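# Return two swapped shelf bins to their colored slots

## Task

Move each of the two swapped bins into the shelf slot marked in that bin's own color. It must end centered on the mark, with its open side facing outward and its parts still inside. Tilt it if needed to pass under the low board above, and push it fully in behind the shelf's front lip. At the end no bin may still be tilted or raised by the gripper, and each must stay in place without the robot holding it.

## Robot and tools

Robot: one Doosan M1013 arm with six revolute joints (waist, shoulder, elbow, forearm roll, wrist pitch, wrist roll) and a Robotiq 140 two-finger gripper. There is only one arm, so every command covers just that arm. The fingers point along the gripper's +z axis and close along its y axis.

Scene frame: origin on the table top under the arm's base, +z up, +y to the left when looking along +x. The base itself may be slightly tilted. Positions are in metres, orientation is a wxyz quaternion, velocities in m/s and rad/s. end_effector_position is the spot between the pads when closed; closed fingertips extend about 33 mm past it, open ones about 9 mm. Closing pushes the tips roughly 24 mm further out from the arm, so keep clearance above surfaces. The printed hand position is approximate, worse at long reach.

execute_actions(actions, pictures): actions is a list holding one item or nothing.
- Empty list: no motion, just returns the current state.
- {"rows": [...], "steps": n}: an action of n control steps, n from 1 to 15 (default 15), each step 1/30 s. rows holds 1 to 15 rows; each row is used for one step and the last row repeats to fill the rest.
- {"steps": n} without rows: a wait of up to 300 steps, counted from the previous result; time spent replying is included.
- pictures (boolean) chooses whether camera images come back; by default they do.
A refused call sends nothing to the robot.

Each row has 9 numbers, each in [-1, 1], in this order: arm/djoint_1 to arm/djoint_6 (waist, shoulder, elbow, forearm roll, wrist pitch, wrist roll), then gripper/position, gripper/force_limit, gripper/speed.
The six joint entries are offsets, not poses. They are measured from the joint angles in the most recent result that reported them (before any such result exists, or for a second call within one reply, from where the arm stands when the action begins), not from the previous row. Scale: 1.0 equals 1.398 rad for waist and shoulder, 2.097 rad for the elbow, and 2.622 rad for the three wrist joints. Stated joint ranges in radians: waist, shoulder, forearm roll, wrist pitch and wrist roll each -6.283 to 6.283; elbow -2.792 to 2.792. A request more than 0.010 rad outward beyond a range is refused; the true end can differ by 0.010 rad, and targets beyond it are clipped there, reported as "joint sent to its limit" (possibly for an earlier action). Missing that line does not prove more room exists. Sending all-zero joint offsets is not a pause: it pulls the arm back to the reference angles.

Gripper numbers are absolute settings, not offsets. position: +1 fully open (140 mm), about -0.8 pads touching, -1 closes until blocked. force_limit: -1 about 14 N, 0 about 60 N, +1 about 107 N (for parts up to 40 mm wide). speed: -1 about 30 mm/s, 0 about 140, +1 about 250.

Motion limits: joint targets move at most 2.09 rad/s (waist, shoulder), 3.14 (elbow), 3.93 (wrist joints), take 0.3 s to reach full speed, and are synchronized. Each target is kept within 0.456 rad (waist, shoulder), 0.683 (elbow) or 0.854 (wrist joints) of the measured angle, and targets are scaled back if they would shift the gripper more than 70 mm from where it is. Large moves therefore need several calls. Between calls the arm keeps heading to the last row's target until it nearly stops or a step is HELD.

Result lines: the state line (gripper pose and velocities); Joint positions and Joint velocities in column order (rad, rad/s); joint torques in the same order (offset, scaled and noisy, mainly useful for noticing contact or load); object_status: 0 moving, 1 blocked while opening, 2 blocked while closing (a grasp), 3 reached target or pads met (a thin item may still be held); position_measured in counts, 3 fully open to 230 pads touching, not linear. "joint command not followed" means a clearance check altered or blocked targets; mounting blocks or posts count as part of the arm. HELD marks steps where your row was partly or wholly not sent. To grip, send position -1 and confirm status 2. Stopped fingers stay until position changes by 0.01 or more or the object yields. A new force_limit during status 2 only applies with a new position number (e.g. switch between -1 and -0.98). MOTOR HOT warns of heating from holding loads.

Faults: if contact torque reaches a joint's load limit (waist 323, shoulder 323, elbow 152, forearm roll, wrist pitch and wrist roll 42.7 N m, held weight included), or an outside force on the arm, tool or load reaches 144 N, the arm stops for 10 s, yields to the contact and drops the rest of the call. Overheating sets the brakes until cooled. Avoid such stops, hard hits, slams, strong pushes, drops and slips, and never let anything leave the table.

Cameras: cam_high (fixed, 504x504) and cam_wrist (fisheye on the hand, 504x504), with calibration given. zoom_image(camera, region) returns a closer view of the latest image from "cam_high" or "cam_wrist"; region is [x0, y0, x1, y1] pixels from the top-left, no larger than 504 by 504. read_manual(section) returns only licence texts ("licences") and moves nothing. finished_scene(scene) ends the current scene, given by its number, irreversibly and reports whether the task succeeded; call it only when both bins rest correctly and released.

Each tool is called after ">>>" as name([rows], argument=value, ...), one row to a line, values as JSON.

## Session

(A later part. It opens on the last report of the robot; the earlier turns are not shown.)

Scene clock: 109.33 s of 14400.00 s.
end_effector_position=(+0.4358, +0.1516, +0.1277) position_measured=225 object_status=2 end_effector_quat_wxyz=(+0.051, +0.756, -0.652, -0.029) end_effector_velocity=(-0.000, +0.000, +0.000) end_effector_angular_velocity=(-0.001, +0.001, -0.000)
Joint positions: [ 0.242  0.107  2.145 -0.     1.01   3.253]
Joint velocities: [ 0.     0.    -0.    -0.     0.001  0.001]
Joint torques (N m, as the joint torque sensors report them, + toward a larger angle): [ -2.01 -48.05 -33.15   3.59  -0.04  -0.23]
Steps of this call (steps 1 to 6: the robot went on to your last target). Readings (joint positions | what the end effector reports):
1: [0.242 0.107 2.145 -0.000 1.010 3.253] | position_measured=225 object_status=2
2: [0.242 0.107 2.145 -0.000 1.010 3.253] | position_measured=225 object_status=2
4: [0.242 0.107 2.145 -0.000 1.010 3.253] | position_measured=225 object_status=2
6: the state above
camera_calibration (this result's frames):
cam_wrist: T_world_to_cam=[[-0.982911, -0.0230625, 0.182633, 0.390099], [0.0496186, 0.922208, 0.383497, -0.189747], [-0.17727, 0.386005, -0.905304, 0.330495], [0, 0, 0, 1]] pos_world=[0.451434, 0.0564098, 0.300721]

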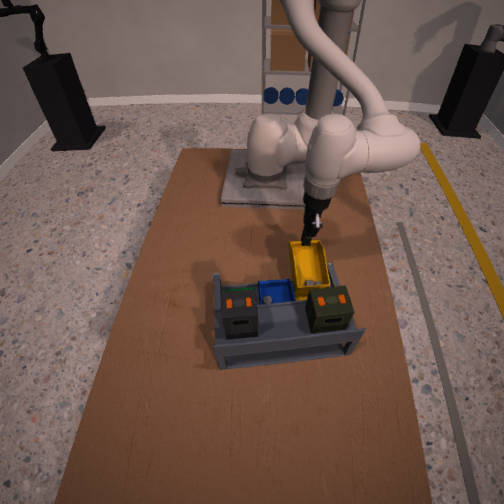

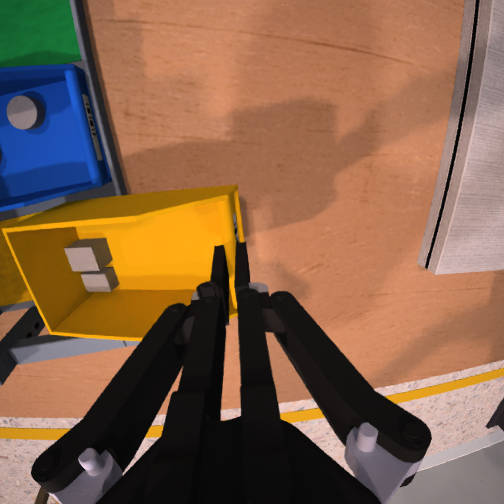

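>>> execute_actions([
  {"rows":[[0,0.0152,0.0071,0,-0.0139,0,-1,1,0],[0,0.0152,0.0071,0,-0.0139,0,-1,1,0],[0,0.0152,0.0071,0,-0.0139,0,-1,1,0],[0,0.0152,0.0071,0,-0.0139,0,-1,1,0],[0,0.0152,0.0071,0,-0.0139,0,-1,1,0],[0,0.0152,0.0071,0,-0.0139,0,-1,1,0],[-0.0129,0.1253,-0.0742,0,-0.0077,-0.0069,-1,1,0]],"steps":15},
], pictures=false)

>>> execute_actions([
  {"steps":12},
])

Scene clock: 116.57 s of 14400.00 s.
end_effector_position=(+0.5335, +0.1668, +0.0989) position_measured=225 object_status=2 end_effector_quat_wxyz=(+0.050, +0.756, -0.652, -0.030) end_effector_velocity=(+0.117, +0.016, -0.024) end_effector_angular_velocity=(+0.003, -0.000, -0.003)
Joint positions: [ 0.225  0.28   1.993 -0.     0.99   3.235]
Joint velocities: [-0.022  0.184 -0.201  0.001  0.016 -0.02 ]
Joint torques (N m, as the joint torque sensors report them, + toward a larger angle): [  7.34 -93.82 -17.96   2.52   1.34  -0.38]
Steps of this call (steps 1 to 15: the robot went on to your last target; steps 16 to 90: nothing new was sent; then 3.73 s passed at rest; steps 91 to 105: all 15 steps of this action). Readings (joint positions | what the end effector reports):
91: [0.242 0.108 2.145 -0.000 1.009 3.253] | position_measured=225 object_status=2
92: [0.242 0.114 2.149 -0.000 0.998 3.253] | position_measured=225 object_status=2
94: [0.242 0.128 2.160 -0.000 0.975 3.253] | position_measured=225 object_status=2
98: [0.242 0.135 2.152 -0.000 0.976 3.252] | position_measured=225 object_status=2
105: the state above

Scene clock: 116.97 s of 14400.00 s.
end_effector_position=(+0.5354, +0.1671, +0.0987) position_measured=225 object_status=2 end_effector_quat_wxyz=(+0.050, +0.756, -0.652, -0.030) end_effector_velocity=(-0.000, -0.001, -0.000) end_effector_angular_velocity=(+0.001, +0.000, -0.002)
Joint positions: [ 0.224  0.282  1.99  -0.     0.99   3.235]
Joint velocities: [-0.001 -0.     0.001  0.001 -0.     0.   ]
Joint torques (N m, as the joint torque sensors report them, + toward a larger angle): [ -1.56 -60.72 -30.22   3.52  -0.5   -0.21]
Steps of this call (steps 1 to 12: the robot went on to your last target). Readings (joint positions | what the end effector reports):
1: [0.224 0.282 1.990 -0.000 0.990 3.235] | position_measured=225 object_status=2
2: [0.224 0.283 1.990 -0.000 0.990 3.235] | position_measured=225 object_status=2
4: [0.224 0.282 1.990 -0.000 0.990 3.235] | position_measured=225 object_status=2
8: [0.224 0.282 1.990 -0.000 0.990 3.235] | position_measured=225 object_status=2
12: the state above
camera_calibration (this result's frames):
cam_wrist: T_world_to_cam=[[-0.982904, -0.0233958, 0.182629, 0.493662], [0.0497084, 0.921343, 0.385559, -0.197989], [-0.177284, 0.388045, -0.904429, 0.315473], [0, 0, 0, 1]] pos_world=[0.550992, 0.0715476, 0.271502]

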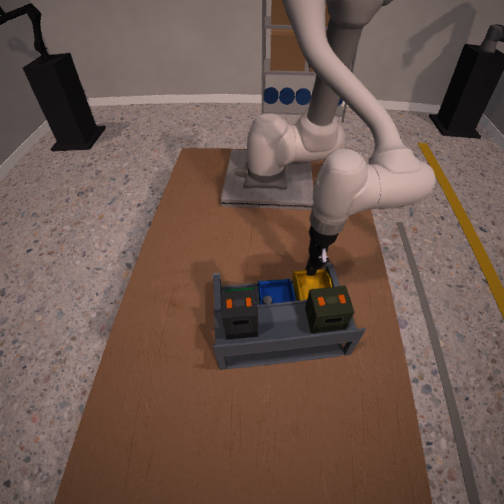

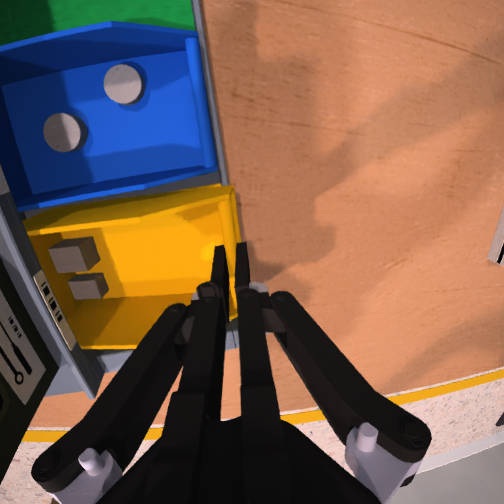

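>>> execute_actions([
  {"rows":[[0,-0.008,0.022,0,-0.036,0,-1,1,0],[0,-0.008,0.022,0,-0.036,0,-1,1,0],[0,-0.008,0.022,0,-0.036,0,-1,1,0],[0,-0.008,0.022,0,-0.036,0,-1,1,0],[0,-0.008,0.022,0,-0.036,0,-1,1,0],[0,-0.008,0.022,0,-0.036,0,-1,1,0],[0,-0.0165,0.0439,0,-0.0721,0,-1,1,0]],"steps":15},
], pictures=false)

>>> execute_actions([
  {"rows":[[0,0,0,0,0,0,-0.2,1,0]],"steps":15},
], pictures=false)

>>> execute_actions([
  {"rows":[[0,-0.07,-0.04,0,0.069,0,-0.2,1,0]],"steps":15},
])

Scene clock: 127.57 s of 14400.00 s.
end_effector_position=(+0.5356, +0.1669, +0.0714) position_measured=225 object_status=2 end_effector_quat_wxyz=(+0.002, +0.757, -0.653, +0.005) end_effector_velocity=(+0.000, -0.001, +0.000) end_effector_angular_velocity=(+0.000, -0.003, -0.003)
Joint positions: [ 0.224  0.259  2.082 -0.     0.801  3.235]
Joint velocities: [-0.001 -0.001  0.001 -0.    -0.002  0.002]
Joint torques (N m, as the joint torque sensors report them, + toward a larger angle): [ -2.54 -58.09 -28.87   3.41  -0.56  -0.21]
Steps of this call (steps 1 to 15: the robot went on to your last target; steps 16 to 90: nothing new was sent; then 7.10 s passed at rest; steps 91 to 105: all 15 steps of this action). Readings (joint positions | what the end effector reports):
91: [0.224 0.282 1.990 -0.000 0.988 3.235] | position_measured=225 object_status=2
92: [0.224 0.281 1.995 -0.000 0.976 3.235] | position_measured=225 object_status=2
94: [0.224 0.275 2.023 -0.000 0.921 3.235] | position_measured=225 object_status=2
98: [0.224 0.270 2.042 -0.000 0.882 3.235] | position_measured=225 object_status=2
105: the state above

Scene clock: 128.07 s of 14400.00 s.
end_effector_position=(+0.5356, +0.1669, +0.0714) position_measured=154 object_status=0 end_effector_quat_wxyz=(+0.002, +0.757, -0.653, +0.005) end_effector_velocity=(+0.001, -0.001, +0.001) end_effector_angular_velocity=(-0.000, -0.001, -0.002)
Joint positions: [ 0.224  0.259  2.082 -0.     0.801  3.235]
Joint velocities: [-0.001 -0.    -0.001 -0.     0.001  0.001]
Joint torques (N m, as the joint torque sensors report them, + toward a larger angle): [ -2.03 -59.65 -28.51   3.28  -0.07  -0.3 ]
Steps of this call (steps 1 to 15: all 15 steps of this action). Readings (joint positions | what the end effector reports):
1: [0.224 0.259 2.082 -0.000 0.801 3.235] | position_measured=225 object_status=0
2: [0.224 0.259 2.082 -0.000 0.801 3.235] | position_measured=225 object_status=0
4: [0.224 0.259 2.082 -0.000 0.801 3.235] | position_measured=204 object_status=0
8: [0.224 0.259 2.082 -0.000 0.801 3.235] | position_measured=174 object_status=0
15: the state above

Scene clock: 128.57 s of 14400.00 s.
end_effector_position=(+0.5396, +0.1688, +0.1630) position_measured=154 object_status=3 end_effector_quat_wxyz=(+0.001, +0.757, -0.653, +0.005) end_effector_velocity=(-0.001, -0.001, -0.000) end_effector_angular_velocity=(-0.000, +0.001, +0.000)
Joint positions: [ 0.224  0.162  1.998 -0.     0.982  3.235]
Joint velocities: [-0.001 -0.     0.001  0.     0.001 -0.001]
Joint torques (N m, as the joint torque sensors report them, + toward a larger angle): [ -1.91 -54.37 -33.28   3.96  -0.1   -0.27]
Steps of this call (steps 1 to 15: all 15 steps of this action). Readings (joint positions | what the end effector reports):
1: [0.224 0.259 2.081 -0.000 0.802 3.235] | position_measured=154 object_status=0
2: [0.224 0.253 2.076 -0.000 0.814 3.235] | position_measured=154 object_status=3
4: [0.224 0.218 2.046 -0.000 0.879 3.235] | position_measured=154 object_status=3
8: [0.224 0.161 1.998 -0.000 0.980 3.235] | position_measured=154 object_status=3
15: the state above
camera_calibration (this result's frames):
cam_wrist: T_world_to_cam=[[-0.997443, -0.0281592, 0.0656884, 0.513857], [0.00163541, 0.909876, 0.414877, -0.201497], [-0.0714509, 0.413924, -0.907503, 0.312821], [0, 0, 0, 1]] pos_world=[0.535224, 0.068323, 0.333728]

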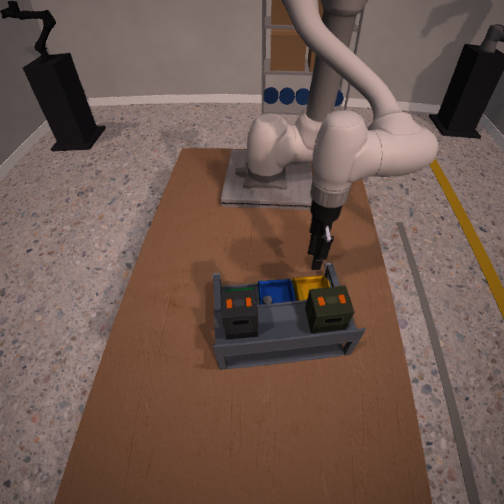

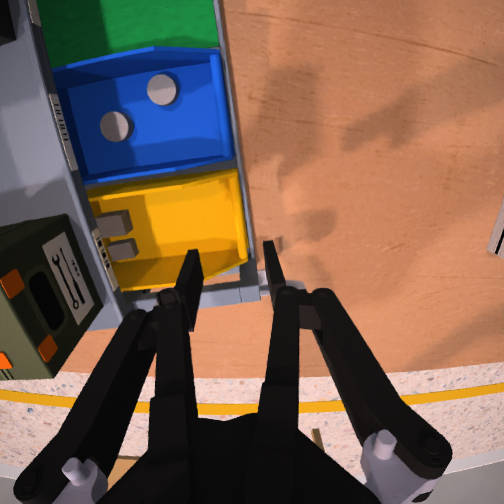

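>>> finished_scene(scene=2)

The scene is finished: the task was done.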